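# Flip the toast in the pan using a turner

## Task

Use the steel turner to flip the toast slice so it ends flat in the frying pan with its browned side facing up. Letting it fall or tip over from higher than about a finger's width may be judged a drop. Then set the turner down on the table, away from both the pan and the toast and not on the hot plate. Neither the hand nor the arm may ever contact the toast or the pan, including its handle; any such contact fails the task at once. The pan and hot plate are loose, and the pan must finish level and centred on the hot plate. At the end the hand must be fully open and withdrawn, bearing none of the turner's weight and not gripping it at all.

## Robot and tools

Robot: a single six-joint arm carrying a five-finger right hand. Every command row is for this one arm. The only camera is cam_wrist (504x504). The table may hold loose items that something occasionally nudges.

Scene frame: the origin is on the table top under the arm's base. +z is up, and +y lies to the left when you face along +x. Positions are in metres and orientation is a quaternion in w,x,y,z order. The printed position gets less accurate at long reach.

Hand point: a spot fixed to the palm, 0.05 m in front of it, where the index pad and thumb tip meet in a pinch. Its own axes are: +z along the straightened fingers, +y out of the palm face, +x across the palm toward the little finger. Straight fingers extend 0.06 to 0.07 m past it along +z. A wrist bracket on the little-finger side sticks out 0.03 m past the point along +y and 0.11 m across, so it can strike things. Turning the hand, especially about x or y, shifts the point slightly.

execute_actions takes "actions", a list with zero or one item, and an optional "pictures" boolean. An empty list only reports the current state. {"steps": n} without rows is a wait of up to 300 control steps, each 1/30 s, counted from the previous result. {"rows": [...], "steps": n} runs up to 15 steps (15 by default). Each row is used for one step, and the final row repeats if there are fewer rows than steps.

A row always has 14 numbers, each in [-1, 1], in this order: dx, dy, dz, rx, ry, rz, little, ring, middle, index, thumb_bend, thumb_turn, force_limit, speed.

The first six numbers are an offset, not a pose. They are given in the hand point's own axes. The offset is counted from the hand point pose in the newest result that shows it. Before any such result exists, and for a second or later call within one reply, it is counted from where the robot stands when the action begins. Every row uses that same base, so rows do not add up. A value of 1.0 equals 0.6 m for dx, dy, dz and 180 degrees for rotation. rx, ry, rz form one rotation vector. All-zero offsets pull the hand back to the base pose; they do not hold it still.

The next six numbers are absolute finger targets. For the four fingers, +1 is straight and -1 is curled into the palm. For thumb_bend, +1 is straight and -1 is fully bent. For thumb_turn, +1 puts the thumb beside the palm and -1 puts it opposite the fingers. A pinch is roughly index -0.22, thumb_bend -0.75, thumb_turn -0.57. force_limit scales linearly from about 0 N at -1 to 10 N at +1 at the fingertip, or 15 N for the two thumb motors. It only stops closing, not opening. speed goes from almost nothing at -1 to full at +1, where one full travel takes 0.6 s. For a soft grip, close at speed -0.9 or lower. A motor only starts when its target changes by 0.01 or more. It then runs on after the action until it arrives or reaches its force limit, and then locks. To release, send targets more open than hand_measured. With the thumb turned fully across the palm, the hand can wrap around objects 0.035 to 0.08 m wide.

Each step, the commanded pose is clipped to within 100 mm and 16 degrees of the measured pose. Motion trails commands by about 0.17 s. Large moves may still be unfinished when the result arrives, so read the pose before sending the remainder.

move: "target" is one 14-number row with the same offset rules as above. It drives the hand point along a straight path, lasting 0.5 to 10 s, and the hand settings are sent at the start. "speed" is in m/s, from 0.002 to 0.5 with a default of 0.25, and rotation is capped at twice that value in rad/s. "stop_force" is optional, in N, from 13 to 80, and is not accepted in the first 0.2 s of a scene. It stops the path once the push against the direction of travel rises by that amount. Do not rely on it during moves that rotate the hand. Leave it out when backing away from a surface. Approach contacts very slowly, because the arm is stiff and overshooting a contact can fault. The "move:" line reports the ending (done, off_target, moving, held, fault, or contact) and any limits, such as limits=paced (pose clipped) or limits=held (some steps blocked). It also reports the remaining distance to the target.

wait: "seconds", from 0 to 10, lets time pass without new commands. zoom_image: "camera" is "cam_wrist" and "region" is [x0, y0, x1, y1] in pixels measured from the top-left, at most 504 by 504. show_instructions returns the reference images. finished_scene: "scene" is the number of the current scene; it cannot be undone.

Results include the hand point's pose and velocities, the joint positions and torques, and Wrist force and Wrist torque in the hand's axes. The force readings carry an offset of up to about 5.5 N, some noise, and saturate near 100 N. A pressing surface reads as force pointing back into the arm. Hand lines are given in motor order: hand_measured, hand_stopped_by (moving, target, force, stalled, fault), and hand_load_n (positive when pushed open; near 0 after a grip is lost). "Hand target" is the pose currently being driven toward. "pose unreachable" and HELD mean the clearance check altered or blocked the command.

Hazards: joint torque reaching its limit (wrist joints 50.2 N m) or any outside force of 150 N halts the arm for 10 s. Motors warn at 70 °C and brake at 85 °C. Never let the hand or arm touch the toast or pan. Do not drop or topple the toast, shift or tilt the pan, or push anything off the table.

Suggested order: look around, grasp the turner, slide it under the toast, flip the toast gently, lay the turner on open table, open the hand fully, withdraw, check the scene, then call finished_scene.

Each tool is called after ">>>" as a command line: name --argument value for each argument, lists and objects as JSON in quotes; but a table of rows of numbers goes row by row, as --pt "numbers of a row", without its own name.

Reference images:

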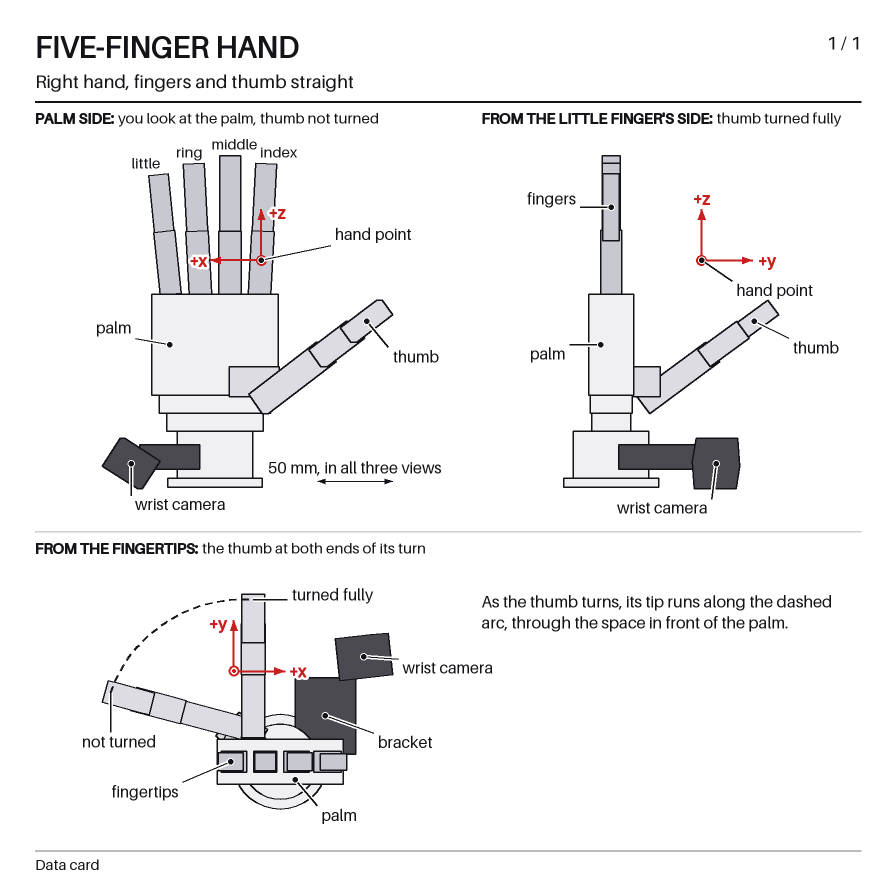

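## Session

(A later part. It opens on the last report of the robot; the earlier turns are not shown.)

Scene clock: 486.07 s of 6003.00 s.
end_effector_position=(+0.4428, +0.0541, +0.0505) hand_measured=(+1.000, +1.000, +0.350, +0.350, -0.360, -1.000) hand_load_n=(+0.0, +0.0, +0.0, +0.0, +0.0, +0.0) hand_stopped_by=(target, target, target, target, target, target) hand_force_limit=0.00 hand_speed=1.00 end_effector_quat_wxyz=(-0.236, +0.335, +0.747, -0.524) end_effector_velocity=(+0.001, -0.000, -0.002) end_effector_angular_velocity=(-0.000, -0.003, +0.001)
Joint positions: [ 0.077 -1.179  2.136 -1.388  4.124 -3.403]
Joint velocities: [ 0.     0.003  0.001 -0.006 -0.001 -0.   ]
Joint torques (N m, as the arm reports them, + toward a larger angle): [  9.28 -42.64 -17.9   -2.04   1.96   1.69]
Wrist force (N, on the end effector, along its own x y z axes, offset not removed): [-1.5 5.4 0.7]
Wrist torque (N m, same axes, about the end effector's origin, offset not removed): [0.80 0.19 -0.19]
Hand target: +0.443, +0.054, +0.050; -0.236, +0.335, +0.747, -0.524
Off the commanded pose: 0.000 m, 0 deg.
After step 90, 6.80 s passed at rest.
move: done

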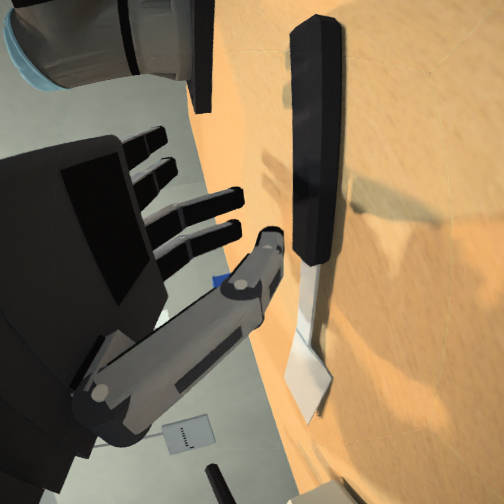

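>>> move --target '[0, 0.0196, 0.0071, 0, 0, 0, 1, 1, 0.35, 0.35, -0.36, -1, 0, 1]' --speed 0.03

Scene clock: 503.83 s of 6003.00 s.
end_effector_position=(+0.4428, +0.0541, +0.0383) hand_measured=(+1.000, +1.000, +0.350, +0.350, -0.360, -1.000) hand_load_n=(+0.0, +0.0, +0.0, +0.0, +0.0, +0.0) hand_stopped_by=(target, target, target, target, target, target) hand_force_limit=0.00 hand_speed=1.00 end_effector_quat_wxyz=(-0.236, +0.335, +0.747, -0.524) end_effector_velocity=(-0.000, +0.000, -0.003) end_effector_angular_velocity=(-0.000, +0.002, +0.001)
Joint positions: [ 0.077 -1.16   2.14  -1.411  4.125 -3.403]
Joint velocities: [ 0.001  0.005  0.001 -0.004 -0.001  0.   ]
Joint torques (N m, as the arm reports them, + toward a larger angle): [  9.37 -46.83 -17.23  -1.53   1.85   1.99]
Wrist force (N, on the end effector, along its own x y z axes, offset not removed): [1.4 1.7 -4.8]
Wrist torque (N m, same axes, about the end effector's origin, offset not removed): [0.61 -0.07 -0.09]
Hand target: +0.443, +0.054, +0.038; -0.236, +0.335, +0.747, -0.524
Off the commanded pose: 0.000 m, 0 deg.
After step 90, 13.97 s passed at rest.
move: done

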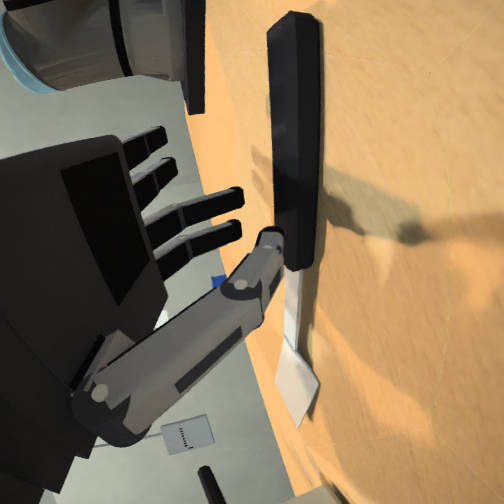

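>>> move --target '[0, 0.0057, -0.0157, 0, 0, 0, 1, 1, 0.35, 0.35, -0.36, -1, 0, 1]' --speed 0.03

>>> move --target '[0, 0.0188, 0.0068, 0, 0, 0, 1, 1, 0.35, 0.35, -0.36, -1, 0, 1]' --speed 0.015

Scene clock: 510.53 s of 6003.00 s.
end_effector_position=(+0.4500, +0.0605, +0.0383) hand_measured=(+1.000, +1.000, +0.350, +0.350, -0.360, -1.000) hand_load_n=(+0.0, +0.0, +0.0, +0.0, +0.0, +0.0) hand_stopped_by=(target, target, target, target, target, target) hand_force_limit=0.00 hand_speed=1.00 end_effector_quat_wxyz=(-0.236, +0.335, +0.747, -0.524) end_effector_velocity=(+0.002, +0.002, -0.000) end_effector_angular_velocity=(-0.000, +0.001, -0.000)
Joint positions: [ 0.087 -1.149  2.121 -1.4    4.133 -3.398]
Joint velocities: [ 0.002  0.003 -0.006  0.004  0.003  0.002]
Joint torques (N m, as the arm reports them, + toward a larger angle): [  7.35 -44.42 -34.38   1.71   1.86   2.08]
Wrist force (N, on the end effector, along its own x y z axes, offset not removed): [2.9 5.7 0.3]
Wrist torque (N m, same axes, about the end effector's origin, offset not removed): [0.70 -0.49 0.27]
Hand target: +0.450, +0.061, +0.038; -0.236, +0.335, +0.747, -0.524
Off the commanded pose: 0.000 m, 0 deg.
After step 90, 2.93 s passed at rest.
move: done

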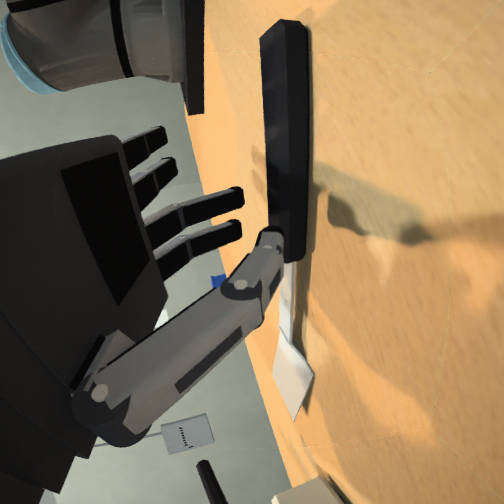

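Scene clock: 511.60 s of 6003.00 s.
end_effector_position=(+0.4500, +0.0605, +0.0266) hand_measured=(+1.000, +1.000, +0.350, +0.350, -0.360, -1.000) hand_load_n=(+0.0, +0.0, +0.0, +0.0, +0.0, +0.0) hand_stopped_by=(target, target, target, target, target, target) hand_force_limit=0.00 hand_speed=1.00 end_effector_quat_wxyz=(-0.236, +0.335, +0.747, -0.524) end_effector_velocity=(+0.000, -0.000, -0.002) end_effector_angular_velocity=(-0.001, -0.000, +0.001)
Joint positions: [ 0.087 -1.131  2.125 -1.422  4.133 -3.398]
Joint velocities: [-0.     0.004  0.    -0.004 -0.001  0.   ]
Joint torques (N m, as the arm reports them, + toward a larger angle): [ 10.3  -43.7  -15.85  -2.28   2.01   2.08]
Wrist force (N, on the end effector, along its own x y z axes, offset not removed): [6.4 4.0 -1.9]
Wrist torque (N m, same axes, about the end effector's origin, offset not removed): [0.77 -0.94 0.14]
Hand target: +0.450, +0.061, +0.026; -0.236, +0.335, +0.747, -0.524
Off the commanded pose: 0.000 m, 0 deg.
move: done

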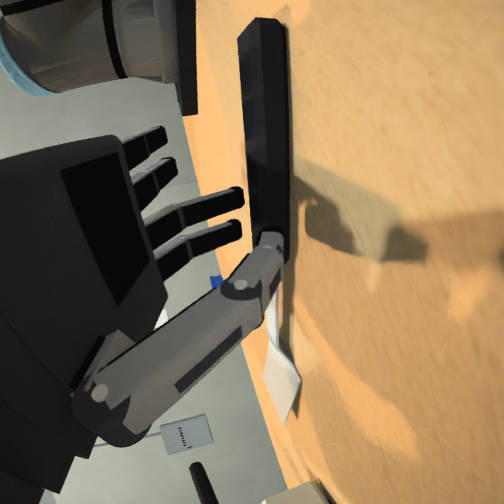

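>>> move --target '[0, 0.0094, 0.0034, 0, 0, 0, 1, 1, 0.35, 0.35, -0.36, -1, 0, 1]' --speed 0.01

Scene clock: 515.90 s of 6003.00 s.
end_effector_position=(+0.4500, +0.0605, +0.0209) hand_measured=(+1.000, +1.000, +0.350, +0.350, -0.360, -1.000) hand_load_n=(+0.0, +0.0, +0.0, +0.0, +0.0, +0.0) hand_stopped_by=(target, target, target, target, target, target) hand_force_limit=0.00 hand_speed=1.00 end_effector_quat_wxyz=(-0.236, +0.335, +0.747, -0.524) end_effector_velocity=(-0.000, +0.000, -0.002) end_effector_angular_velocity=(+0.000, +0.000, -0.000)
Joint positions: [ 0.087 -1.121  2.126 -1.433  4.133 -3.398]
Joint velocities: [ 0.     0.003  0.001 -0.004  0.     0.   ]
Joint torques (N m, as the arm reports them, + toward a larger angle): [  8.8  -44.87 -15.6   -2.13   2.05   1.98]
Wrist force (N, on the end effector, along its own x y z axes, offset not removed): [0.2 7.7 -3.0]
Wrist torque (N m, same axes, about the end effector's origin, offset not removed): [1.33 -0.04 -0.02]
Hand target: +0.450, +0.061, +0.021; -0.236, +0.335, +0.747, -0.524
Off the commanded pose: 0.000 m, 0 deg.
After step 90, 0.50 s passed at rest.
move: done

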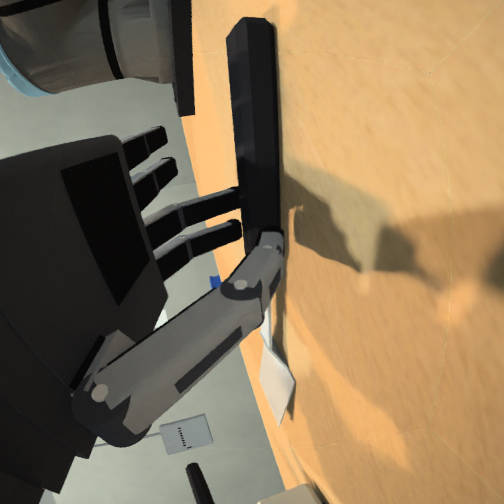

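>>> zoom_image --camera "cam_wrist" --region '[180, 150, 348, 318]'

Region (180, 150, 348, 318) of cam_wrist's 504x504 image, scaled by 3.000, with more detail than that image has.

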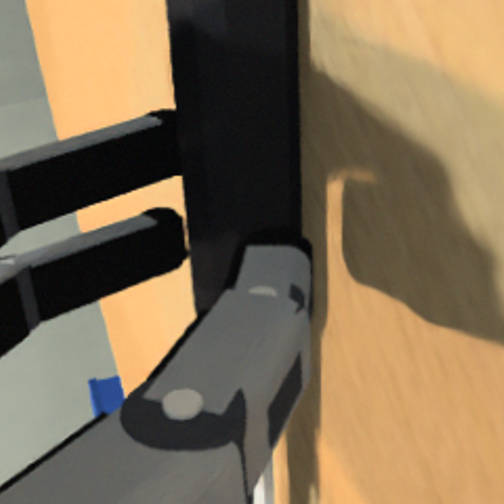

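>>> execute_actions --actions '[{"rows": [[0, 0, 0, 0, 0, 0, 1, 1, 0.35, 0.35, -0.2, -1, -0.4, 0]], "steps": 15}]'

Scene clock: 529.80 s of 6003.00 s.
end_effector_position=(+0.4499, +0.0605, +0.0208) hand_measured=(+1.000, +1.000, +0.350, +0.350, -0.200, -1.000) hand_load_n=(+0.0, +0.0, +0.0, +0.0, +0.0, +0.0) hand_stopped_by=(target, target, target, target, target, target) hand_force_limit=-0.40 hand_speed=0.00 end_effector_quat_wxyz=(-0.236, +0.335, +0.747, -0.524) end_effector_velocity=(-0.000, +0.000, -0.000) end_effector_angular_velocity=(+0.000, -0.000, -0.000)
Joint positions: [ 0.087 -1.121  2.126 -1.433  4.133 -3.398]
Joint velocities: [ 0. -0.  0. -0.  0. -0.]
Joint torques (N m, as the arm reports them, + toward a larger angle): [  7.08 -72.96 -24.38   1.95   1.67   1.69]
Wrist force (N, on the end effector, along its own x y z axes, offset not removed): [2.1 1.2 -0.9]
Wrist torque (N m, same axes, about the end effector's origin, offset not removed): [0.20 -0.30 -0.09]
Hand target: +0.450, +0.061, +0.021; -0.236, +0.335, +0.747, -0.524
Off the commanded pose: 0.000 m, 0 deg.
Steps of this call (steps 1 to 90: nothing new was sent; then 10.40 s passed at rest; steps 91 to 105: all 15 steps of this action). Readings (end_effector_position | what the end effector reports):
91: (+0.4500, +0.0605, +0.0206) | hand_measured=(+1.000, +1.000, +0.350, +0.350, -0.360, -1.000) hand_load_n=(+0.0, +0.0, +0.0, +0.0, +0.0, +0.0) hand_stopped_by=(target, target, target, target, moving, target) hand_force_limit=-0.40 hand_speed=0.00
92: (+0.4500, +0.0605, +0.0206) | hand_measured=(+1.000, +1.000, +0.350, +0.350, -0.360, -1.000) hand_load_n=(+0.0, +0.0, +0.0, +0.0, +0.0, +0.0) hand_stopped_by=(target, target, target, target, moving, target) hand_force_limit=-0.40 hand_speed=0.00
94: (+0.4499, +0.0605, +0.0206) | hand_measured=(+1.000, +1.000, +0.350, +0.350, -0.328, -1.000) hand_load_n=(+0.0, +0.0, +0.0, +0.0, +0.0, +0.0) hand_stopped_by=(target, target, target, target, moving, target) hand_force_limit=-0.40 hand_speed=0.00
98: (+0.4499, +0.0605, +0.0207) | hand_measured=(+1.000, +1.000, +0.350, +0.350, -0.202, -1.000) hand_load_n=(+0.0, +0.0, +0.0, +0.0, +0.0, +0.0) hand_stopped_by=(target, target, target, target, moving, target) hand_force_limit=-0.40 hand_speed=0.00
105: the state above

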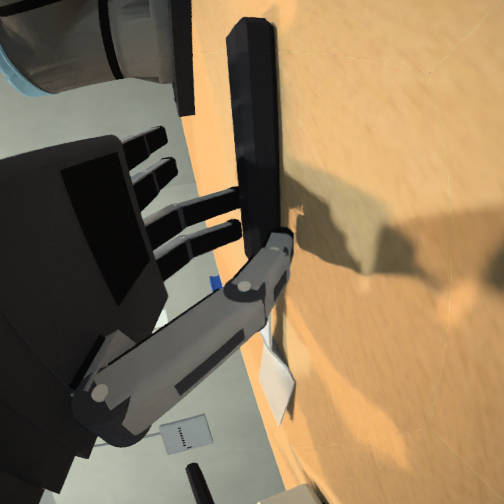

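>>> move --target '[0, -0.004, 0.011, 0, 0, 0, 1, 1, 0.35, 0.35, -0.2, -1, -0.4, 0]' --speed 0.01

Scene clock: 534.83 s of 6003.00 s.
end_effector_position=(+0.4449, +0.0561, +0.0209) hand_measured=(+1.000, +1.000, +0.350, +0.350, -0.200, -1.000) hand_load_n=(+0.0, +0.0, +0.0, +0.0, +0.0, +0.0) hand_stopped_by=(target, target, target, target, target, target) hand_force_limit=-0.40 hand_speed=0.00 end_effector_quat_wxyz=(-0.236, +0.335, +0.747, -0.524) end_effector_velocity=(-0.002, -0.001, +0.000) end_effector_angular_velocity=(+0.000, +0.000, +0.001)
Joint positions: [ 0.081 -1.128  2.139 -1.441  4.128 -3.401]
Joint velocities: [-0.002 -0.003  0.005 -0.002 -0.002 -0.001]
Joint torques (N m, as the arm reports them, + toward a larger angle): [ -9.88 -72.96 -16.16  -1.94  -2.84  -2.2 ]
Wrist force (N, on the end effector, along its own x y z axes, offset not removed): [0.4 2.0 -0.2]
Wrist torque (N m, same axes, about the end effector's origin, offset not removed): [0.33 0.04 -0.19]
Hand target: +0.445, +0.056, +0.021; -0.236, +0.335, +0.747, -0.524
Off the commanded pose: 0.000 m, 0 deg.
After step 90, 1.10 s passed at rest.
move: done

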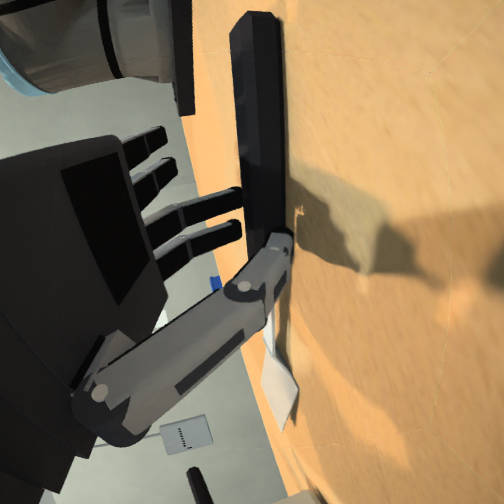

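>>> execute_actions --actions '[{"rows": [[0, 0, 0, 0, 0, 0, 1, 1, -0.4, -0.4, -0.2, -1, 0.2, -0.85]], "steps": 15}]' --pictures false

>>> wait --seconds 2

Scene clock: 538.30 s of 6003.00 s.
end_effector_position=(+0.4449, +0.0560, +0.0209) hand_measured=(+1.000, +1.000, +0.250, +0.250, -0.200, -1.000) hand_load_n=(+0.0, +0.0, +0.0, +0.0, +0.0, +0.0) hand_stopped_by=(target, target, moving, moving, target, target) hand_force_limit=0.20 hand_speed=-0.85 end_effector_quat_wxyz=(-0.236, +0.335, +0.747, -0.524) end_effector_velocity=(+0.000, +0.000, +0.000) end_effector_angular_velocity=(+0.000, +0.000, -0.000)
Joint positions: [ 0.081 -1.128  2.139 -1.441  4.127 -3.401]
Joint velocities: [ 0.    -0.    -0.     0.001  0.001 -0.   ]
Joint torques (N m, as the arm reports them, + toward a larger angle): [ 10.55 -44.41 -32.42   1.8    1.9    1.95]
Wrist force (N, on the end effector, along its own x y z axes, offset not removed): [4.1 2.6 -2.7]
Wrist torque (N m, same axes, about the end effector's origin, offset not removed): [0.63 -0.43 0.14]
Hand target: +0.445, +0.056, +0.021; -0.236, +0.335, +0.747, -0.524
Off the commanded pose: 0.000 m, 0 deg.
Steps of this call (steps 1 to 89: nothing new was sent; steps 90 to 104: all 15 steps of this action). Readings (end_effector_position | what the end effector reports):
90: (+0.4446, +0.0559, +0.0209) | hand_measured=(+1.000, +1.000, +0.350, +0.350, -0.200, -1.000) hand_load_n=(+0.0, +0.0, +0.0, +0.0, +0.0, +0.0) hand_stopped_by=(target, target, moving, moving, target, target) hand_force_limit=0.20 hand_speed=-0.85
91: (+0.4446, +0.0559, +0.0209) | hand_measured=(+1.000, +1.000, +0.350, +0.350, -0.200, -1.000) hand_load_n=(+0.0, +0.0, +0.0, +0.0, +0.0, +0.0) hand_stopped_by=(target, target, moving, moving, target, target) hand_force_limit=0.20 hand_speed=-0.85
93: (+0.4447, +0.0559, +0.0209) | hand_measured=(+1.000, +1.000, +0.342, +0.342, -0.200, -1.000) hand_load_n=(+0.0, +0.0, +0.0, +0.0, +0.0, +0.0) hand_stopped_by=(target, target, moving, moving, target, target) hand_force_limit=0.20 hand_speed=-0.85
97: (+0.4448, +0.0559, +0.0209) | hand_measured=(+1.000, +1.000, +0.310, +0.310, -0.200, -1.000) hand_load_n=(+0.0, +0.0, +0.0, +0.0, +0.0, +0.0) hand_stopped_by=(target, target, moving, moving, target, target) hand_force_limit=0.20 hand_speed=-0.85
104: the state above

Scene clock: 540.30 s of 6003.00 s.
end_effector_position=(+0.4449, +0.0561, +0.0209) hand_measured=(+1.000, +1.000, +0.020, +0.020, -0.198, -1.000) hand_load_n=(+0.0, +0.0, +5.5, +5.5, +2.5, -0.5) hand_stopped_by=(target, target, force, force, target, target) hand_force_limit=0.20 hand_speed=-0.85 end_effector_quat_wxyz=(-0.236, +0.335, +0.747, -0.524) end_effector_velocity=(+0.000, -0.001, -0.000) end_effector_angular_velocity=(-0.000, +0.001, -0.001)
Joint positions: [ 0.081 -1.128  2.139 -1.441  4.128 -3.401]
Joint velocities: [-0.001  0.001 -0.     0.001 -0.    -0.   ]
Joint torques (N m, as the arm reports them, + toward a larger angle): [  9.37 -44.09 -30.91  -3.16   1.96  -0.34]
Wrist force (N, on the end effector, along its own x y z axes, offset not removed): [1.3 -0.1 2.3]
Wrist torque (N m, same axes, about the end effector's origin, offset not removed): [0.93 -0.25 -0.01]
Hand target: +0.445, +0.056, +0.021; -0.236, +0.335, +0.747, -0.524
Off the commanded pose: 0.000 m, 0 deg.
Steps of this call (steps 1 to 60: nothing new was sent). Readings (end_effector_position | what the end effector reports):
1: (+0.4449, +0.0560, +0.0209) | hand_measured=(+1.000, +1.000, +0.242, +0.242, -0.200, -1.000) hand_load_n=(+0.0, +0.0, +0.0, +0.0, +0.0, +0.0) hand_stopped_by=(target, target, moving, moving, target, target) hand_force_limit=0.20 hand_speed=-0.85
2: (+0.4449, +0.0561, +0.0209) | hand_measured=(+1.000, +1.000, +0.234, +0.234, -0.200, -1.000) hand_load_n=(+0.0, +0.0, +0.0, +0.0, +0.0, +0.0) hand_stopped_by=(target, target, moving, moving, target, target) hand_force_limit=0.20 hand_speed=-0.85
4: (+0.4449, +0.0561, +0.0209) | hand_measured=(+1.000, +1.000, +0.218, +0.218, -0.200, -1.000) hand_load_n=(+0.0, +0.0, +0.0, +0.0, +0.0, +0.0) hand_stopped_by=(target, target, moving, moving, target, target) hand_force_limit=0.20 hand_speed=-0.85
8: (+0.4449, +0.0561, +0.0209) | hand_measured=(+1.000, +1.000, +0.184, +0.184, -0.200, -1.000) hand_load_n=(+0.0, +0.0, +0.0, +0.0, +0.0, +0.0) hand_stopped_by=(target, target, moving, moving, target, target) hand_force_limit=0.20 hand_speed=-0.85
60: the state above

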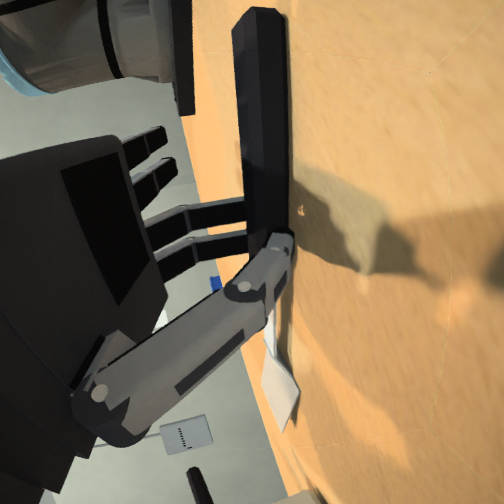

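>>> execute_actions --actions '[{"rows": [[0, 0, 0, 0, 0, 0, 1, 1, -0.45, -0.45, -0.2, -1, 1.0, -0.9]], "steps": 15}]'

Scene clock: 543.23 s of 6003.00 s.
end_effector_position=(+0.4449, +0.0561, +0.0209) hand_measured=(+1.000, +1.000, +0.008, +0.006, -0.198, -1.000) hand_load_n=(+0.0, +0.0, +10.0, +9.5, +3.5, -1.0) hand_stopped_by=(target, target, force, force, target, target) hand_force_limit=1.00 hand_speed=-0.90 end_effector_quat_wxyz=(-0.236, +0.335, +0.747, -0.524) end_effector_velocity=(+0.000, +0.000, +0.000) end_effector_angular_velocity=(+0.000, -0.002, +0.000)
Joint positions: [ 0.081 -1.128  2.139 -1.441  4.128 -3.401]
Joint velocities: [ 0.    -0.001  0.    -0.001  0.     0.   ]
Joint torques (N m, as the arm reports them, + toward a larger angle): [  9.29 -44.36 -26.61  -3.01   2.03  -1.38]
Wrist force (N, on the end effector, along its own x y z axes, offset not removed): [-1.6 -9.2 -4.2]
Wrist torque (N m, same axes, about the end effector's origin, offset not removed): [0.69 0.08 -0.09]
Hand target: +0.445, +0.056, +0.021; -0.236, +0.335, +0.747, -0.524
Off the commanded pose: 0.000 m, 0 deg.
Steps of this call (steps 1 to 73: nothing new was sent; steps 74 to 88: all 15 steps of this action). Readings (end_effector_position | what the end effector reports):
74: (+0.4449, +0.0561, +0.0209) | hand_measured=(+1.000, +1.000, +0.020, +0.020, -0.198, -1.000) hand_load_n=(+0.0, +0.0, +5.5, +5.5, +2.5, -0.5) hand_stopped_by=(target, target, moving, moving, target, target) hand_force_limit=1.00 hand_speed=-0.90
75: (+0.4449, +0.0561, +0.0209) | hand_measured=(+1.000, +1.000, +0.020, +0.020, -0.198, -1.000) hand_load_n=(+0.0, +0.0, +5.5, +5.5, +2.5, -0.5) hand_stopped_by=(target, target, moving, moving, target, target) hand_force_limit=1.00 hand_speed=-0.90
77: (+0.4449, +0.0561, +0.0209) | hand_measured=(+1.000, +1.000, +0.016, +0.016, -0.198, -1.000) hand_load_n=(+0.0, +0.0, +7.5, +7.5, +2.5, -0.5) hand_stopped_by=(target, target, moving, moving, target, target) hand_force_limit=1.00 hand_speed=-0.90
81: (+0.4449, +0.0561, +0.0209) | hand_measured=(+1.000, +1.000, +0.008, +0.006, -0.198, -1.000) hand_load_n=(+0.0, +0.0, +10.0, +9.5, +3.5, -1.0) hand_stopped_by=(target, target, force, force, target, target) hand_force_limit=1.00 hand_speed=-0.90
88: the state above

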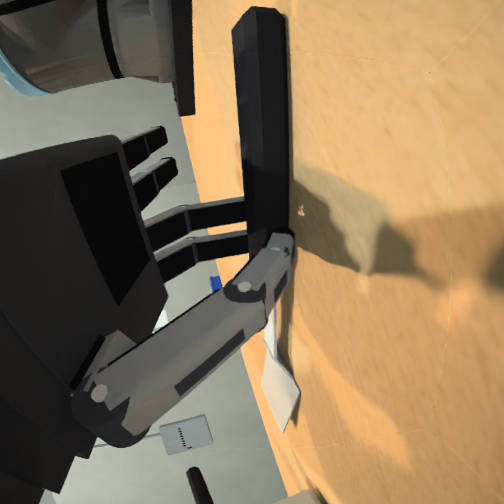

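>>> move --target '[0, -0.0047, -0.0017, 0, 0, 0, 1, 1, -0.45, -0.45, -0.2, -1, 1.0, -0.9]' --speed 0.005

Scene clock: 547.27 s of 6003.00 s.
end_effector_position=(+0.4448, +0.0561, +0.0237) hand_measured=(+1.000, +1.000, +0.008, +0.006, -0.196, -1.000) hand_load_n=(+0.0, +0.0, +7.0, +5.0, +9.0, -1.0) hand_stopped_by=(target, target, force, force, target, target) hand_force_limit=1.00 hand_speed=-0.90 end_effector_quat_wxyz=(-0.236, +0.335, +0.747, -0.524) end_effector_velocity=(+0.001, -0.000, +0.001) end_effector_angular_velocity=(+0.000, -0.001, +0.000)
Joint positions: [ 0.081 -1.133  2.138 -1.435  4.128 -3.401]
Joint velocities: [-0.001 -0.001 -0.     0.001 -0.001 -0.001]
Joint torques (N m, as the arm reports them, + toward a larger angle): [-11.98 -73.62 -33.12   1.7   -0.81  -1.71]
Wrist force (N, on the end effector, along its own x y z axes, offset not removed): [3.5 3.0 -1.3]
Wrist torque (N m, same axes, about the end effector's origin, offset not removed): [0.52 -0.45 0.05]
Hand target: +0.445, +0.056, +0.024; -0.236, +0.335, +0.747, -0.524
Off the commanded pose: 0.000 m, 0 deg.
After step 90, 0.20 s passed at rest.
move: done

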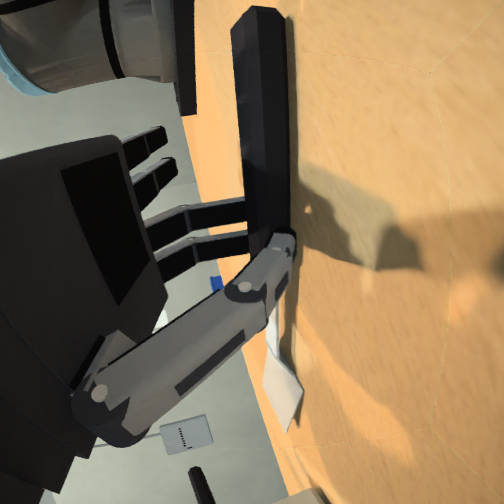

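>>> move --target '[0, -0.0313, -0.0114, 0, 0, 0, 1, 1, -0.45, -0.45, -0.2, -1, 1.0, -0.9]' --speed 0.015

Scene clock: 551.47 s of 6003.00 s.
end_effector_position=(+0.4449, +0.0561, +0.0434) hand_measured=(+1.000, +1.000, +0.008, +0.006, -0.196, -1.000) hand_load_n=(+0.0, +0.0, +7.5, +3.0, +8.5, +0.0) hand_stopped_by=(target, target, force, force, target, target) hand_force_limit=1.00 hand_speed=-0.90 end_effector_quat_wxyz=(-0.236, +0.335, +0.747, -0.524) end_effector_velocity=(+0.000, -0.001, +0.003) end_effector_angular_velocity=(-0.001, +0.002, +0.003)
Joint positions: [ 0.08  -1.164  2.133 -1.398  4.127 -3.402]
Joint velocities: [-0.    -0.004 -0.001  0.006 -0.003 -0.   ]
Joint torques (N m, as the arm reports them, + toward a larger angle): [-13.13 -71.08 -33.95   2.35  -2.91  -1.75]
Wrist force (N, on the end effector, along its own x y z axes, offset not removed): [3.8 3.3 3.0]
Wrist torque (N m, same axes, about the end effector's origin, offset not removed): [0.14 -0.76 -0.06]
Hand target: +0.445, +0.056, +0.044; -0.236, +0.335, +0.747, -0.524
Off the commanded pose: 0.000 m, 0 deg.
move: done

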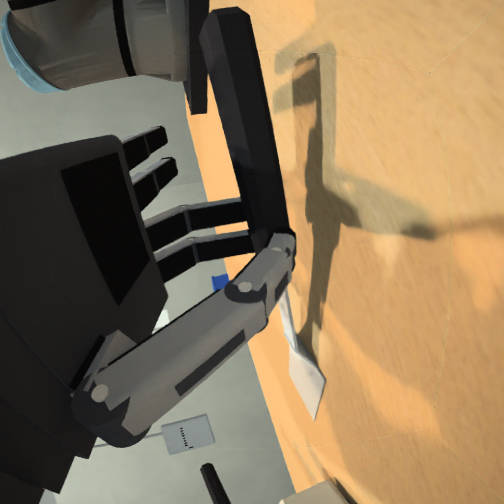

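>>> execute_actions --actions '[{"rows": [[0, 0, 0, 0, 0, 0, -0.3, -0.3, -0.45, -0.45, -0.2, -1, 0.0, -0.6]], "steps": 15}]' --pictures false

>>> execute_actions --actions '[{"rows": [[0, 0, 0, 0, 0, 0, -0.3, -0.3, -0.45, -0.45, -0.2, -1, 0.0, -0.6]], "steps": 12}]' --pictures false

>>> execute_actions --actions '[{"rows": [[0, 0, 0, 0, 0, 0, -0.3, -0.3, -0.45, -0.45, -0.2, -1, 0.0, -0.88]], "steps": 15}]' --pictures false

>>> wait --seconds 2

Scene clock: 585.47 s of 6003.00 s.
end_effector_position=(+0.4450, +0.0561, +0.0434) hand_measured=(+0.736, +0.736, +0.008, +0.006, -0.196, -1.000) hand_load_n=(+0.0, +0.0, +7.5, +3.0, +8.5, +0.0) hand_stopped_by=(moving, moving, force, force, target, target) hand_force_limit=0.00 hand_speed=-0.60 end_effector_quat_wxyz=(-0.236, +0.335, +0.747, -0.524) end_effector_velocity=(+0.001, -0.000, +0.000) end_effector_angular_velocity=(+0.000, -0.002, -0.001)
Joint positions: [ 0.08  -1.165  2.133 -1.398  4.127 -3.402]
Joint velocities: [-0.001 -0.001 -0.    -0.002  0.     0.   ]
Joint torques (N m, as the arm reports them, + toward a larger angle): [-10.88 -43.9  -20.26  -1.88  -2.5   -1.64]
Wrist force (N, on the end effector, along its own x y z axes, offset not removed): [-3.2 9.1 2.0]
Wrist torque (N m, same axes, about the end effector's origin, offset not removed): [1.10 0.51 -0.09]
Hand target: +0.445, +0.056, +0.043; -0.236, +0.335, +0.747, -0.524
Off the commanded pose: 0.000 m, 0 deg.
Steps of this call (steps 1 to 90: nothing new was sent; then 30.50 s passed at rest; steps 91 to 105: all 15 steps of this action). Readings (end_effector_position | what the end effector reports):
91: (+0.4449, +0.0561, +0.0437) | hand_measured=(+1.000, +1.000, +0.008, +0.006, -0.196, -1.000) hand_load_n=(+0.0, +0.0, +7.5, +3.0, +8.5, +0.0) hand_stopped_by=(moving, moving, force, force, target, target) hand_force_limit=0.00 hand_speed=-0.60
92: (+0.4449, +0.0561, +0.0437) | hand_measured=(+1.000, +1.000, +0.008, +0.006, -0.196, -1.000) hand_load_n=(+0.0, +0.0, +7.5, +3.0, +8.5, +0.0) hand_stopped_by=(moving, moving, force, force, target, target) hand_force_limit=0.00 hand_speed=-0.60
94: (+0.4450, +0.0561, +0.0437) | hand_measured=(+0.980, +0.980, +0.008, +0.006, -0.196, -1.000) hand_load_n=(+0.0, +0.0, +7.5, +3.0, +8.5, +0.0) hand_stopped_by=(moving, moving, force, force, target, target) hand_force_limit=0.00 hand_speed=-0.60
98: (+0.4450, +0.0561, +0.0435) | hand_measured=(+0.890, +0.890, +0.008, +0.006, -0.196, -1.000) hand_load_n=(+0.0, +0.0, +7.5, +3.0, +8.5, +0.0) hand_stopped_by=(moving, moving, force, force, target, target) hand_force_limit=0.00 hand_speed=-0.60
105: the state above

Scene clock: 585.87 s of 6003.00 s.
end_effector_position=(+0.4450, +0.0561, +0.0434) hand_measured=(+0.468, +0.468, +0.008, +0.006, -0.196, -1.000) hand_load_n=(+0.0, +0.0, +7.5, +3.0, +8.5, +0.0) hand_stopped_by=(moving, moving, force, force, target, target) hand_force_limit=0.00 hand_speed=-0.60 end_effector_quat_wxyz=(-0.236, +0.335, +0.747, -0.524) end_effector_velocity=(+0.000, +0.000, +0.000) end_effector_angular_velocity=(+0.000, -0.001, +0.000)
Joint positions: [ 0.08  -1.165  2.133 -1.398  4.127 -3.402]
Joint velocities: [ 0.    -0.001 -0.     0.     0.     0.   ]
Joint torques (N m, as the arm reports them, + toward a larger angle): [-11.64 -46.88 -21.05  -1.44  -2.53  -1.5 ]
Wrist force (N, on the end effector, along its own x y z axes, offset not removed): [-0.9 3.9 0.9]
Wrist torque (N m, same axes, about the end effector's origin, offset not removed): [0.35 0.22 -0.47]
Hand target: +0.445, +0.056, +0.043; -0.236, +0.335, +0.747, -0.524
Off the commanded pose: 0.000 m, 0 deg.
Steps of this call (steps 1 to 12: all 12 steps of this action). Readings (end_effector_position | what the end effector reports):
1: (+0.4450, +0.0561, +0.0434) | hand_measured=(+0.714, +0.714, +0.008, +0.006, -0.196, -1.000) hand_load_n=(+0.0, +0.0, +7.5, +3.0, +8.5, +0.0) hand_stopped_by=(moving, moving, force, force, target, target) hand_force_limit=0.00 hand_speed=-0.60
2: (+0.4450, +0.0561, +0.0434) | hand_measured=(+0.690, +0.690, +0.008, +0.006, -0.196, -1.000) hand_load_n=(+0.0, +0.0, +7.5, +3.0, +8.5, +0.0) hand_stopped_by=(moving, moving, force, force, target, target) hand_force_limit=0.00 hand_speed=-0.60
4: (+0.4450, +0.0561, +0.0434) | hand_measured=(+0.646, +0.646, +0.008, +0.006, -0.196, -1.000) hand_load_n=(+0.0, +0.0, +7.5, +3.0, +8.5, +0.0) hand_stopped_by=(moving, moving, force, force, target, target) hand_force_limit=0.00 hand_speed=-0.60
8: (+0.4450, +0.0561, +0.0434) | hand_measured=(+0.558, +0.558, +0.008, +0.006, -0.196, -1.000) hand_load_n=(+0.0, +0.0, +7.5, +3.0, +8.5, +0.0) hand_stopped_by=(moving, moving, force, force, target, target) hand_force_limit=0.00 hand_speed=-0.60
12: the state above

Scene clock: 586.37 s of 6003.00 s.
end_effector_position=(+0.4450, +0.0561, +0.0434) hand_measured=(+0.352, +0.352, +0.008, +0.006, -0.196, -1.000) hand_load_n=(+0.0, +0.0, +7.5, +3.0, +8.5, +0.0) hand_stopped_by=(moving, moving, force, force, target, target) hand_force_limit=0.00 hand_speed=-0.88 end_effector_quat_wxyz=(-0.236, +0.335, +0.747, -0.524) end_effector_velocity=(+0.000, -0.000, +0.000) end_effector_angular_velocity=(-0.000, +0.001, +0.001)
Joint positions: [ 0.08  -1.165  2.133 -1.398  4.127 -3.402]
Joint velocities: [-0.     0.    -0.     0.001 -0.001 -0.   ]
Joint torques (N m, as the arm reports them, + toward a larger angle): [-10.77 -46.18 -21.16  -1.33  -2.56  -1.5 ]
Wrist force (N, on the end effector, along its own x y z axes, offset not removed): [3.3 3.7 -1.0]
Wrist torque (N m, same axes, about the end effector's origin, offset not removed): [0.57 -0.46 -0.01]
Hand target: +0.445, +0.056, +0.043; -0.236, +0.335, +0.747, -0.524
Off the commanded pose: 0.000 m, 0 deg.
Steps of this call (steps 1 to 15: all 15 steps of this action). Readings (end_effector_position | what the end effector reports):
1: (+0.4450, +0.0561, +0.0434) | hand_measured=(+0.446, +0.446, +0.008, +0.006, -0.196, -1.000) hand_load_n=(+0.0, +0.0, +7.5, +3.0, +8.5, +0.0) hand_stopped_by=(moving, moving, force, force, target, target) hand_force_limit=0.00 hand_speed=-0.88
2: (+0.4450, +0.0561, +0.0434) | hand_measured=(+0.438, +0.438, +0.008, +0.006, -0.196, -1.000) hand_load_n=(+0.0, +0.0, +7.5, +3.0, +8.5, +0.0) hand_stopped_by=(moving, moving, force, force, target, target) hand_force_limit=0.00 hand_speed=-0.88
4: (+0.4450, +0.0561, +0.0434) | hand_measured=(+0.426, +0.426, +0.008, +0.006, -0.196, -1.000) hand_load_n=(+0.0, +0.0, +7.5, +3.0, +8.5, +0.0) hand_stopped_by=(moving, moving, force, force, target, target) hand_force_limit=0.00 hand_speed=-0.88
8: (+0.4450, +0.0561, +0.0434) | hand_measured=(+0.398, +0.398, +0.008, +0.006, -0.196, -1.000) hand_load_n=(+0.0, +0.0, +7.5, +3.0, +8.5, +0.0) hand_stopped_by=(moving, moving, force, force, target, target) hand_force_limit=0.00 hand_speed=-0.88
15: the state above

Scene clock: 588.37 s of 6003.00 s.
end_effector_position=(+0.4450, +0.0561, +0.0434) hand_measured=(-0.048, -0.012, +0.008, +0.006, -0.194, -1.000) hand_load_n=(+3.0, +3.0, +4.0, +3.0, +10.5, +4.0) hand_stopped_by=(moving, force, force, force, target, target) hand_force_limit=0.00 hand_speed=-0.88 end_effector_quat_wxyz=(-0.236, +0.335, +0.747, -0.524) end_effector_velocity=(-0.000, -0.000, -0.000) end_effector_angular_velocity=(+0.000, +0.002, -0.001)
Joint positions: [ 0.08  -1.165  2.133 -1.398  4.127 -3.402]
Joint velocities: [-0.     0.001 -0.     0.001  0.    -0.   ]
Joint torques (N m, as the arm reports them, + toward a larger angle): [-11.82 -46.2  -21.32  -1.48  -2.49  -1.66]
Wrist force (N, on the end effector, along its own x y z axes, offset not removed): [1.9 8.0 -2.8]
Wrist torque (N m, same axes, about the end effector's origin, offset not removed): [1.13 -0.35 0.26]
Hand target: +0.445, +0.056, +0.043; -0.236, +0.335, +0.747, -0.524
Off the commanded pose: 0.000 m, 0 deg.
Steps of this call (steps 1 to 60: nothing new was sent). Readings (end_effector_position | what the end effector reports):
1: (+0.4450, +0.0561, +0.0434) | hand_measured=(+0.346, +0.346, +0.008, +0.006, -0.196, -1.000) hand_load_n=(+0.0, +0.0, +7.5, +3.0, +8.5, +0.0) hand_stopped_by=(moving, moving, force, force, target, target) hand_force_limit=0.00 hand_speed=-0.88
2: (+0.4450, +0.0561, +0.0434) | hand_measured=(+0.338, +0.338, +0.008, +0.006, -0.196, -1.000) hand_load_n=(+0.0, +0.0, +7.5, +3.0, +8.5, +0.0) hand_stopped_by=(moving, moving, force, force, target, target) hand_force_limit=0.00 hand_speed=-0.88
4: (+0.4450, +0.0561, +0.0434) | hand_measured=(+0.326, +0.326, +0.008, +0.006, -0.196, -1.000) hand_load_n=(+0.0, +0.0, +7.5, +3.0, +8.5, +0.0) hand_stopped_by=(moving, moving, force, force, target, target) hand_force_limit=0.00 hand_speed=-0.88
8: (+0.4450, +0.0561, +0.0434) | hand_measured=(+0.298, +0.298, +0.008, +0.006, -0.196, -1.000) hand_load_n=(+0.0, +0.0, +7.5, +3.0, +8.5, +0.0) hand_stopped_by=(moving, moving, force, force, target, target) hand_force_limit=0.00 hand_speed=-0.88
60: the state above

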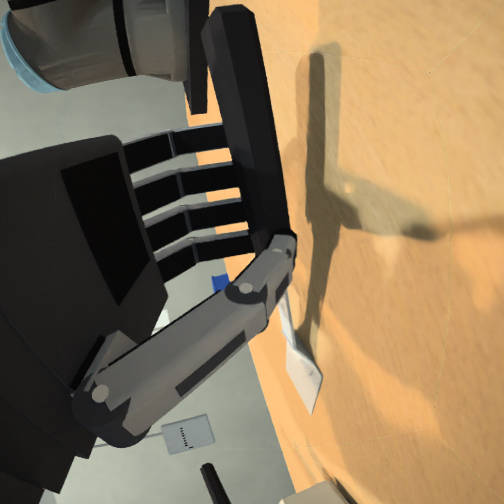

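>>> move --target '[0, -0.0313, -0.0114, 0, 0, 0, -0.3, -0.3, -0.45, -0.45, -0.2, -1, 0.0, -0.88]' --speed 0.015

Scene clock: 592.83 s of 6003.00 s.
end_effector_position=(+0.4451, +0.0561, +0.0631) hand_measured=(-0.060, -0.014, +0.008, +0.006, -0.194, -1.000) hand_load_n=(+3.5, +0.5, +3.5, +4.0, +11.0, +5.0) hand_stopped_by=(force, force, force, force, target, target) hand_force_limit=0.00 hand_speed=-0.88 end_effector_quat_wxyz=(-0.236, +0.335, +0.747, -0.524) end_effector_velocity=(-0.001, +0.001, +0.002) end_effector_angular_velocity=(+0.000, +0.002, -0.000)
Joint positions: [ 0.08  -1.195  2.126 -1.361  4.127 -3.402]
Joint velocities: [ 0.001 -0.003 -0.001  0.005  0.002  0.   ]
Joint torques (N m, as the arm reports them, + toward a larger angle): [-12.61 -70.05 -36.04   1.82  -2.98  -1.67]
Wrist force (N, on the end effector, along its own x y z axes, offset not removed): [0.5 5.2 -3.1]
Wrist torque (N m, same axes, about the end effector's origin, offset not removed): [0.87 0.04 -0.25]
Hand target: +0.445, +0.056, +0.063; -0.236, +0.335, +0.747, -0.524
Off the commanded pose: 0.000 m, 0 deg.
move: done

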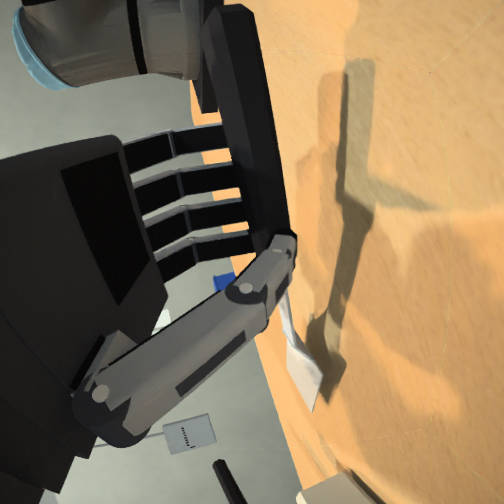

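>>> move --target '[0.0187, -0.3863, -0.2885, -0.0071, 0.0941, -0.2023, -0.3, -0.3, -0.45, -0.45, -0.2, -1, 0.0, -0.88]' --speed 0.12

Scene clock: 659.67 s of 6003.00 s.
end_effector_position=(+0.5009, +0.1196, +0.3395) hand_measured=(-0.060, -0.014, +0.008, +0.006, -0.194, -1.000) hand_load_n=(+3.5, +0.5, +3.5, +4.0, +11.0, +5.5) hand_stopped_by=(force, force, force, force, target, target) hand_force_limit=0.00 hand_speed=-0.88 end_effector_quat_wxyz=(-0.489, +0.161, +0.777, -0.362) end_effector_velocity=(+0.001, +0.000, +0.002) end_effector_angular_velocity=(+0.004, +0.004, +0.000)
Joint positions: [ 0.023 -1.293  1.67  -0.666  4.332 -3.993]
Joint velocities: [-0.     0.001 -0.004  0.005  0.001 -0.005]
Joint torques (N m, as the arm reports them, + toward a larger angle): [-11.8  -48.61 -51.33   2.33   2.04  -1.97]
Wrist force (N, on the end effector, along its own x y z axes, offset not removed): [4.9 6.1 2.5]
Wrist torque (N m, same axes, about the end effector's origin, offset not removed): [0.78 -0.85 0.26]
Hand target: +0.501, +0.120, +0.340; -0.489, +0.161, +0.777, -0.362
Off the commanded pose: 0.001 m, 0 deg.
After step 90, 60.37 s passed at rest.
move: done

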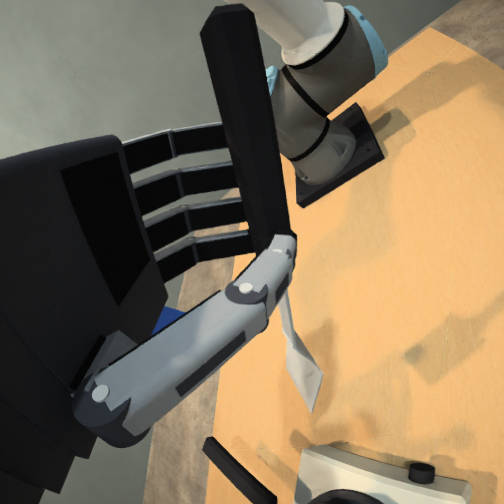

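>>> move --target '[-0.1093, 0.0187, -0.3195, 0, 0, 0, -0.3, -0.3, -0.45, -0.45, -0.2, -1, 0.0, -0.88]' --speed 0.12

Scene clock: 665.47 s of 6003.00 s.
end_effector_position=(+0.6983, +0.1651, +0.3388) hand_measured=(-0.060, -0.014, +0.008, +0.006, -0.194, -1.000) hand_load_n=(+3.5, +0.5, +3.5, +4.0, +11.0, +5.5) hand_stopped_by=(force, force, force, force, target, target) hand_force_limit=0.00 hand_speed=-0.88 end_effector_quat_wxyz=(-0.489, +0.161, +0.777, -0.362) end_effector_velocity=(+0.002, +0.001, -0.000) end_effector_angular_velocity=(-0.000, +0.002, -0.001)
Joint positions: [ 0.064 -0.964  1.185 -0.505  4.371 -3.981]
Joint velocities: [ 0.     0.005 -0.007  0.004  0.001  0.   ]
Joint torques (N m, as the arm reports them, + toward a larger angle): [  8.73 -75.93 -52.69   3.01   2.2    1.98]
Wrist force (N, on the end effector, along its own x y z axes, offset not removed): [2.1 4.7 -2.6]
Wrist torque (N m, same axes, about the end effector's origin, offset not removed): [0.77 -0.30 -0.01]
Hand target: +0.699, +0.165, +0.339; -0.489, +0.161, +0.777, -0.362
Off the commanded pose: 0.000 m, 0 deg.
After step 90, 0.53 s passed at rest.
move: done

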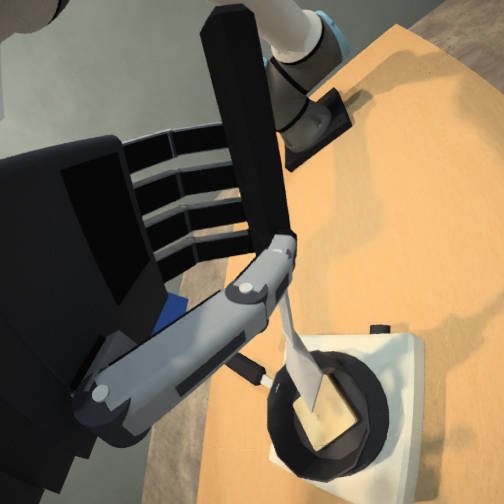

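>>> zoom_image --camera "cam_wrist" --region '[240, 310, 434, 504]'

Region (240, 310, 434, 504) of cam_wrist's 504x504 image, scaled by 2.598, with more detail than that image has.

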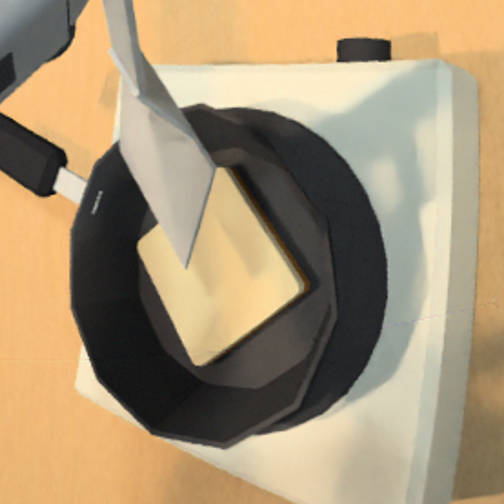

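>>> move --target '[-0.0537, 0.0633, 0.0125, 0, 0, 0, -0.3, -0.3, -0.45, -0.45, -0.2, -1, 0.0, -0.88]' --speed 0.05

>>> zoom_image --camera "cam_wrist" --region '[220, 300, 424, 504]'

Scene clock: 695.20 s of 6003.00 s.
end_effector_position=(+0.7029, +0.1687, +0.2891) hand_measured=(-0.060, -0.014, +0.008, +0.006, -0.194, -1.000) hand_load_n=(+3.5, +0.5, +3.5, +4.0, +11.0, +5.5) hand_stopped_by=(force, force, force, force, target, target) hand_force_limit=0.00 hand_speed=-0.88 end_effector_quat_wxyz=(-0.489, +0.161, +0.777, -0.362) end_effector_velocity=(+0.000, +0.000, -0.002) end_effector_angular_velocity=(-0.000, -0.000, +0.001)
Joint positions: [ 0.068 -0.933  1.223 -0.574  4.375 -3.98 ]
Joint velocities: [ 0.     0.001  0.002 -0.003 -0.     0.   ]
Joint torques (N m, as the arm reports them, + toward a larger angle): [  9.47 -75.95 -34.35  -0.98   2.21   2.  ]
Wrist force (N, on the end effector, along its own x y z axes, offset not removed): [2.7 3.6 1.0]
Wrist torque (N m, same axes, about the end effector's origin, offset not removed): [0.37 -0.56 -0.05]
Hand target: +0.703, +0.169, +0.289; -0.489, +0.161, +0.777, -0.362
Off the commanded pose: 0.000 m, 0 deg.
After step 90, 25.33 s passed at rest.
move: done

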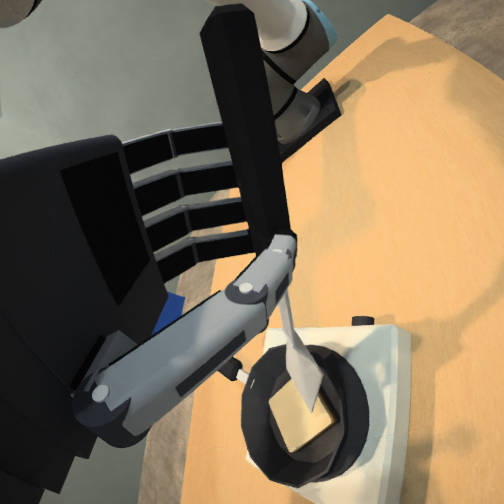

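Region (220, 300, 424, 504) of cam_wrist's 504x504 image, scaled by 2.471, with more detail than that image has.

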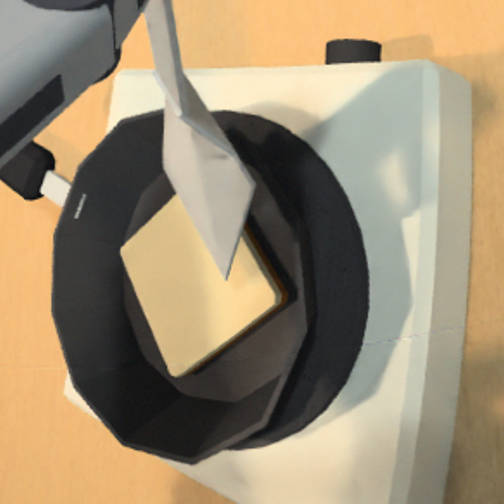

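>>> move --target '[-0.0295, -0.0898, -0.0382, 0, 0.0342, -0.094, -0.3, -0.3, -0.45, -0.45, -0.2, -1, 0.0, -0.88]' --speed 0.05

>>> zoom_image --camera "cam_wrist" --region '[200, 290, 414, 504]'

Scene clock: 723.20 s of 6003.00 s.
end_effector_position=(+0.7366, +0.1304, +0.3221) hand_measured=(-0.060, -0.014, +0.008, +0.006, -0.194, -1.000) hand_load_n=(+3.5, +0.5, +4.0, +4.0, +11.0, +5.5) hand_stopped_by=(force, force, force, force, target, target) hand_force_limit=0.00 hand_speed=-0.88 end_effector_quat_wxyz=(-0.577, +0.064, +0.765, -0.278) end_effector_velocity=(+0.001, -0.002, +0.002) end_effector_angular_velocity=(+0.010, +0.007, +0.001)
Joint positions: [-0.005 -0.847  1.066 -0.415  4.364 -4.26 ]
Joint velocities: [-0.003  0.003 -0.007  0.007 -0.002 -0.011]
Joint torques (N m, as the arm reports them, + toward a larger angle): [-11.69 -86.18 -52.17   3.15  -2.4   -1.28]
Wrist force (N, on the end effector, along its own x y z axes, offset not removed): [-1.0 1.3 1.2]
Wrist torque (N m, same axes, about the end effector's origin, offset not removed): [0.05 -0.10 -0.22]
Hand target: +0.737, +0.130, +0.322; -0.578, +0.064, +0.765, -0.277
Off the commanded pose: 0.000 m, 0 deg.
After step 90, 21.57 s passed at rest.
move: done

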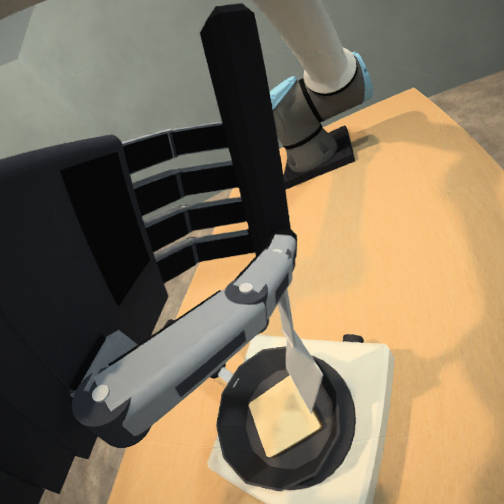

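Region (200, 290, 414, 504) of cam_wrist's 504x504 image, scaled by 2.355, with more detail than that image has.

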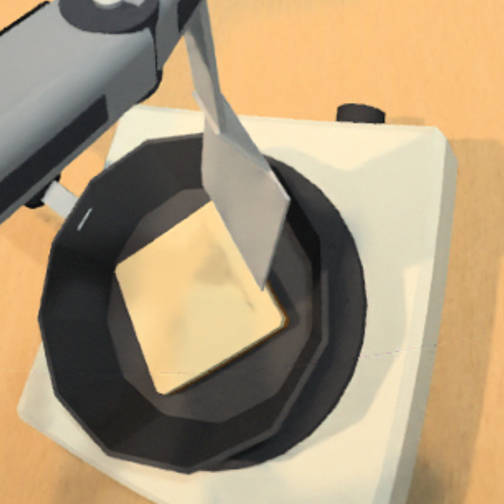

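>>> move --target '[-0.0424, 0.0249, 0.009, 0, 0, 0, -0.3, -0.3, -0.45, -0.45, -0.2, -1, 0.0, -0.88]' --speed 0.03

>>> zoom_image --camera "cam_wrist" --region '[200, 310, 394, 504]'

Scene clock: 729.03 s of 6003.00 s.
end_effector_position=(+0.7366, +0.1304, +0.2924) hand_measured=(-0.060, -0.014, +0.008, +0.006, -0.194, -1.000) hand_load_n=(+3.5, +0.5, +4.0, +4.0, +11.0, +5.5) hand_stopped_by=(force, force, force, force, target, target) hand_force_limit=0.00 hand_speed=-0.88 end_effector_quat_wxyz=(-0.577, +0.064, +0.765, -0.278) end_effector_velocity=(-0.000, -0.000, -0.002) end_effector_angular_velocity=(-0.000, +0.001, +0.000)
Joint positions: [-0.004 -0.834  1.096 -0.459  4.364 -4.26 ]
Joint velocities: [ 0.     0.001  0.002 -0.002 -0.     0.   ]
Joint torques (N m, as the arm reports them, + toward a larger angle): [  9.01 -82.71 -35.73  -0.45   2.15   1.81]
Wrist force (N, on the end effector, along its own x y z axes, offset not removed): [-1.7 6.8 -2.1]
Wrist torque (N m, same axes, about the end effector's origin, offset not removed): [1.11 0.16 -0.05]
Hand target: +0.737, +0.130, +0.292; -0.577, +0.064, +0.765, -0.278
Off the commanded pose: 0.000 m, 0 deg.
After step 90, 1.47 s passed at rest.
move: done

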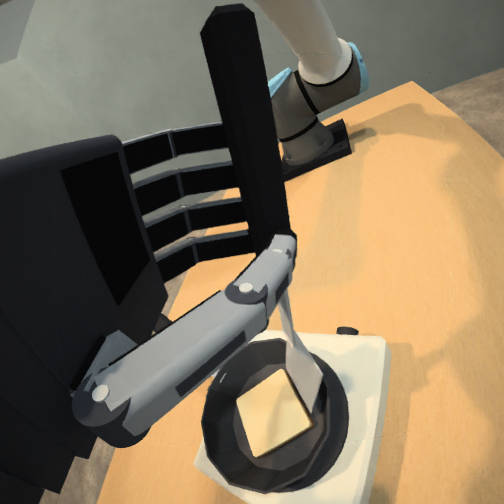

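Region (200, 310, 394, 504) of cam_wrist's 504x504 image, scaled by 2.598, with more detail than that image has.

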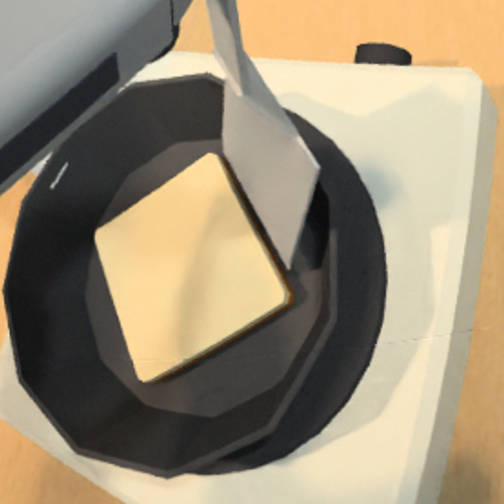

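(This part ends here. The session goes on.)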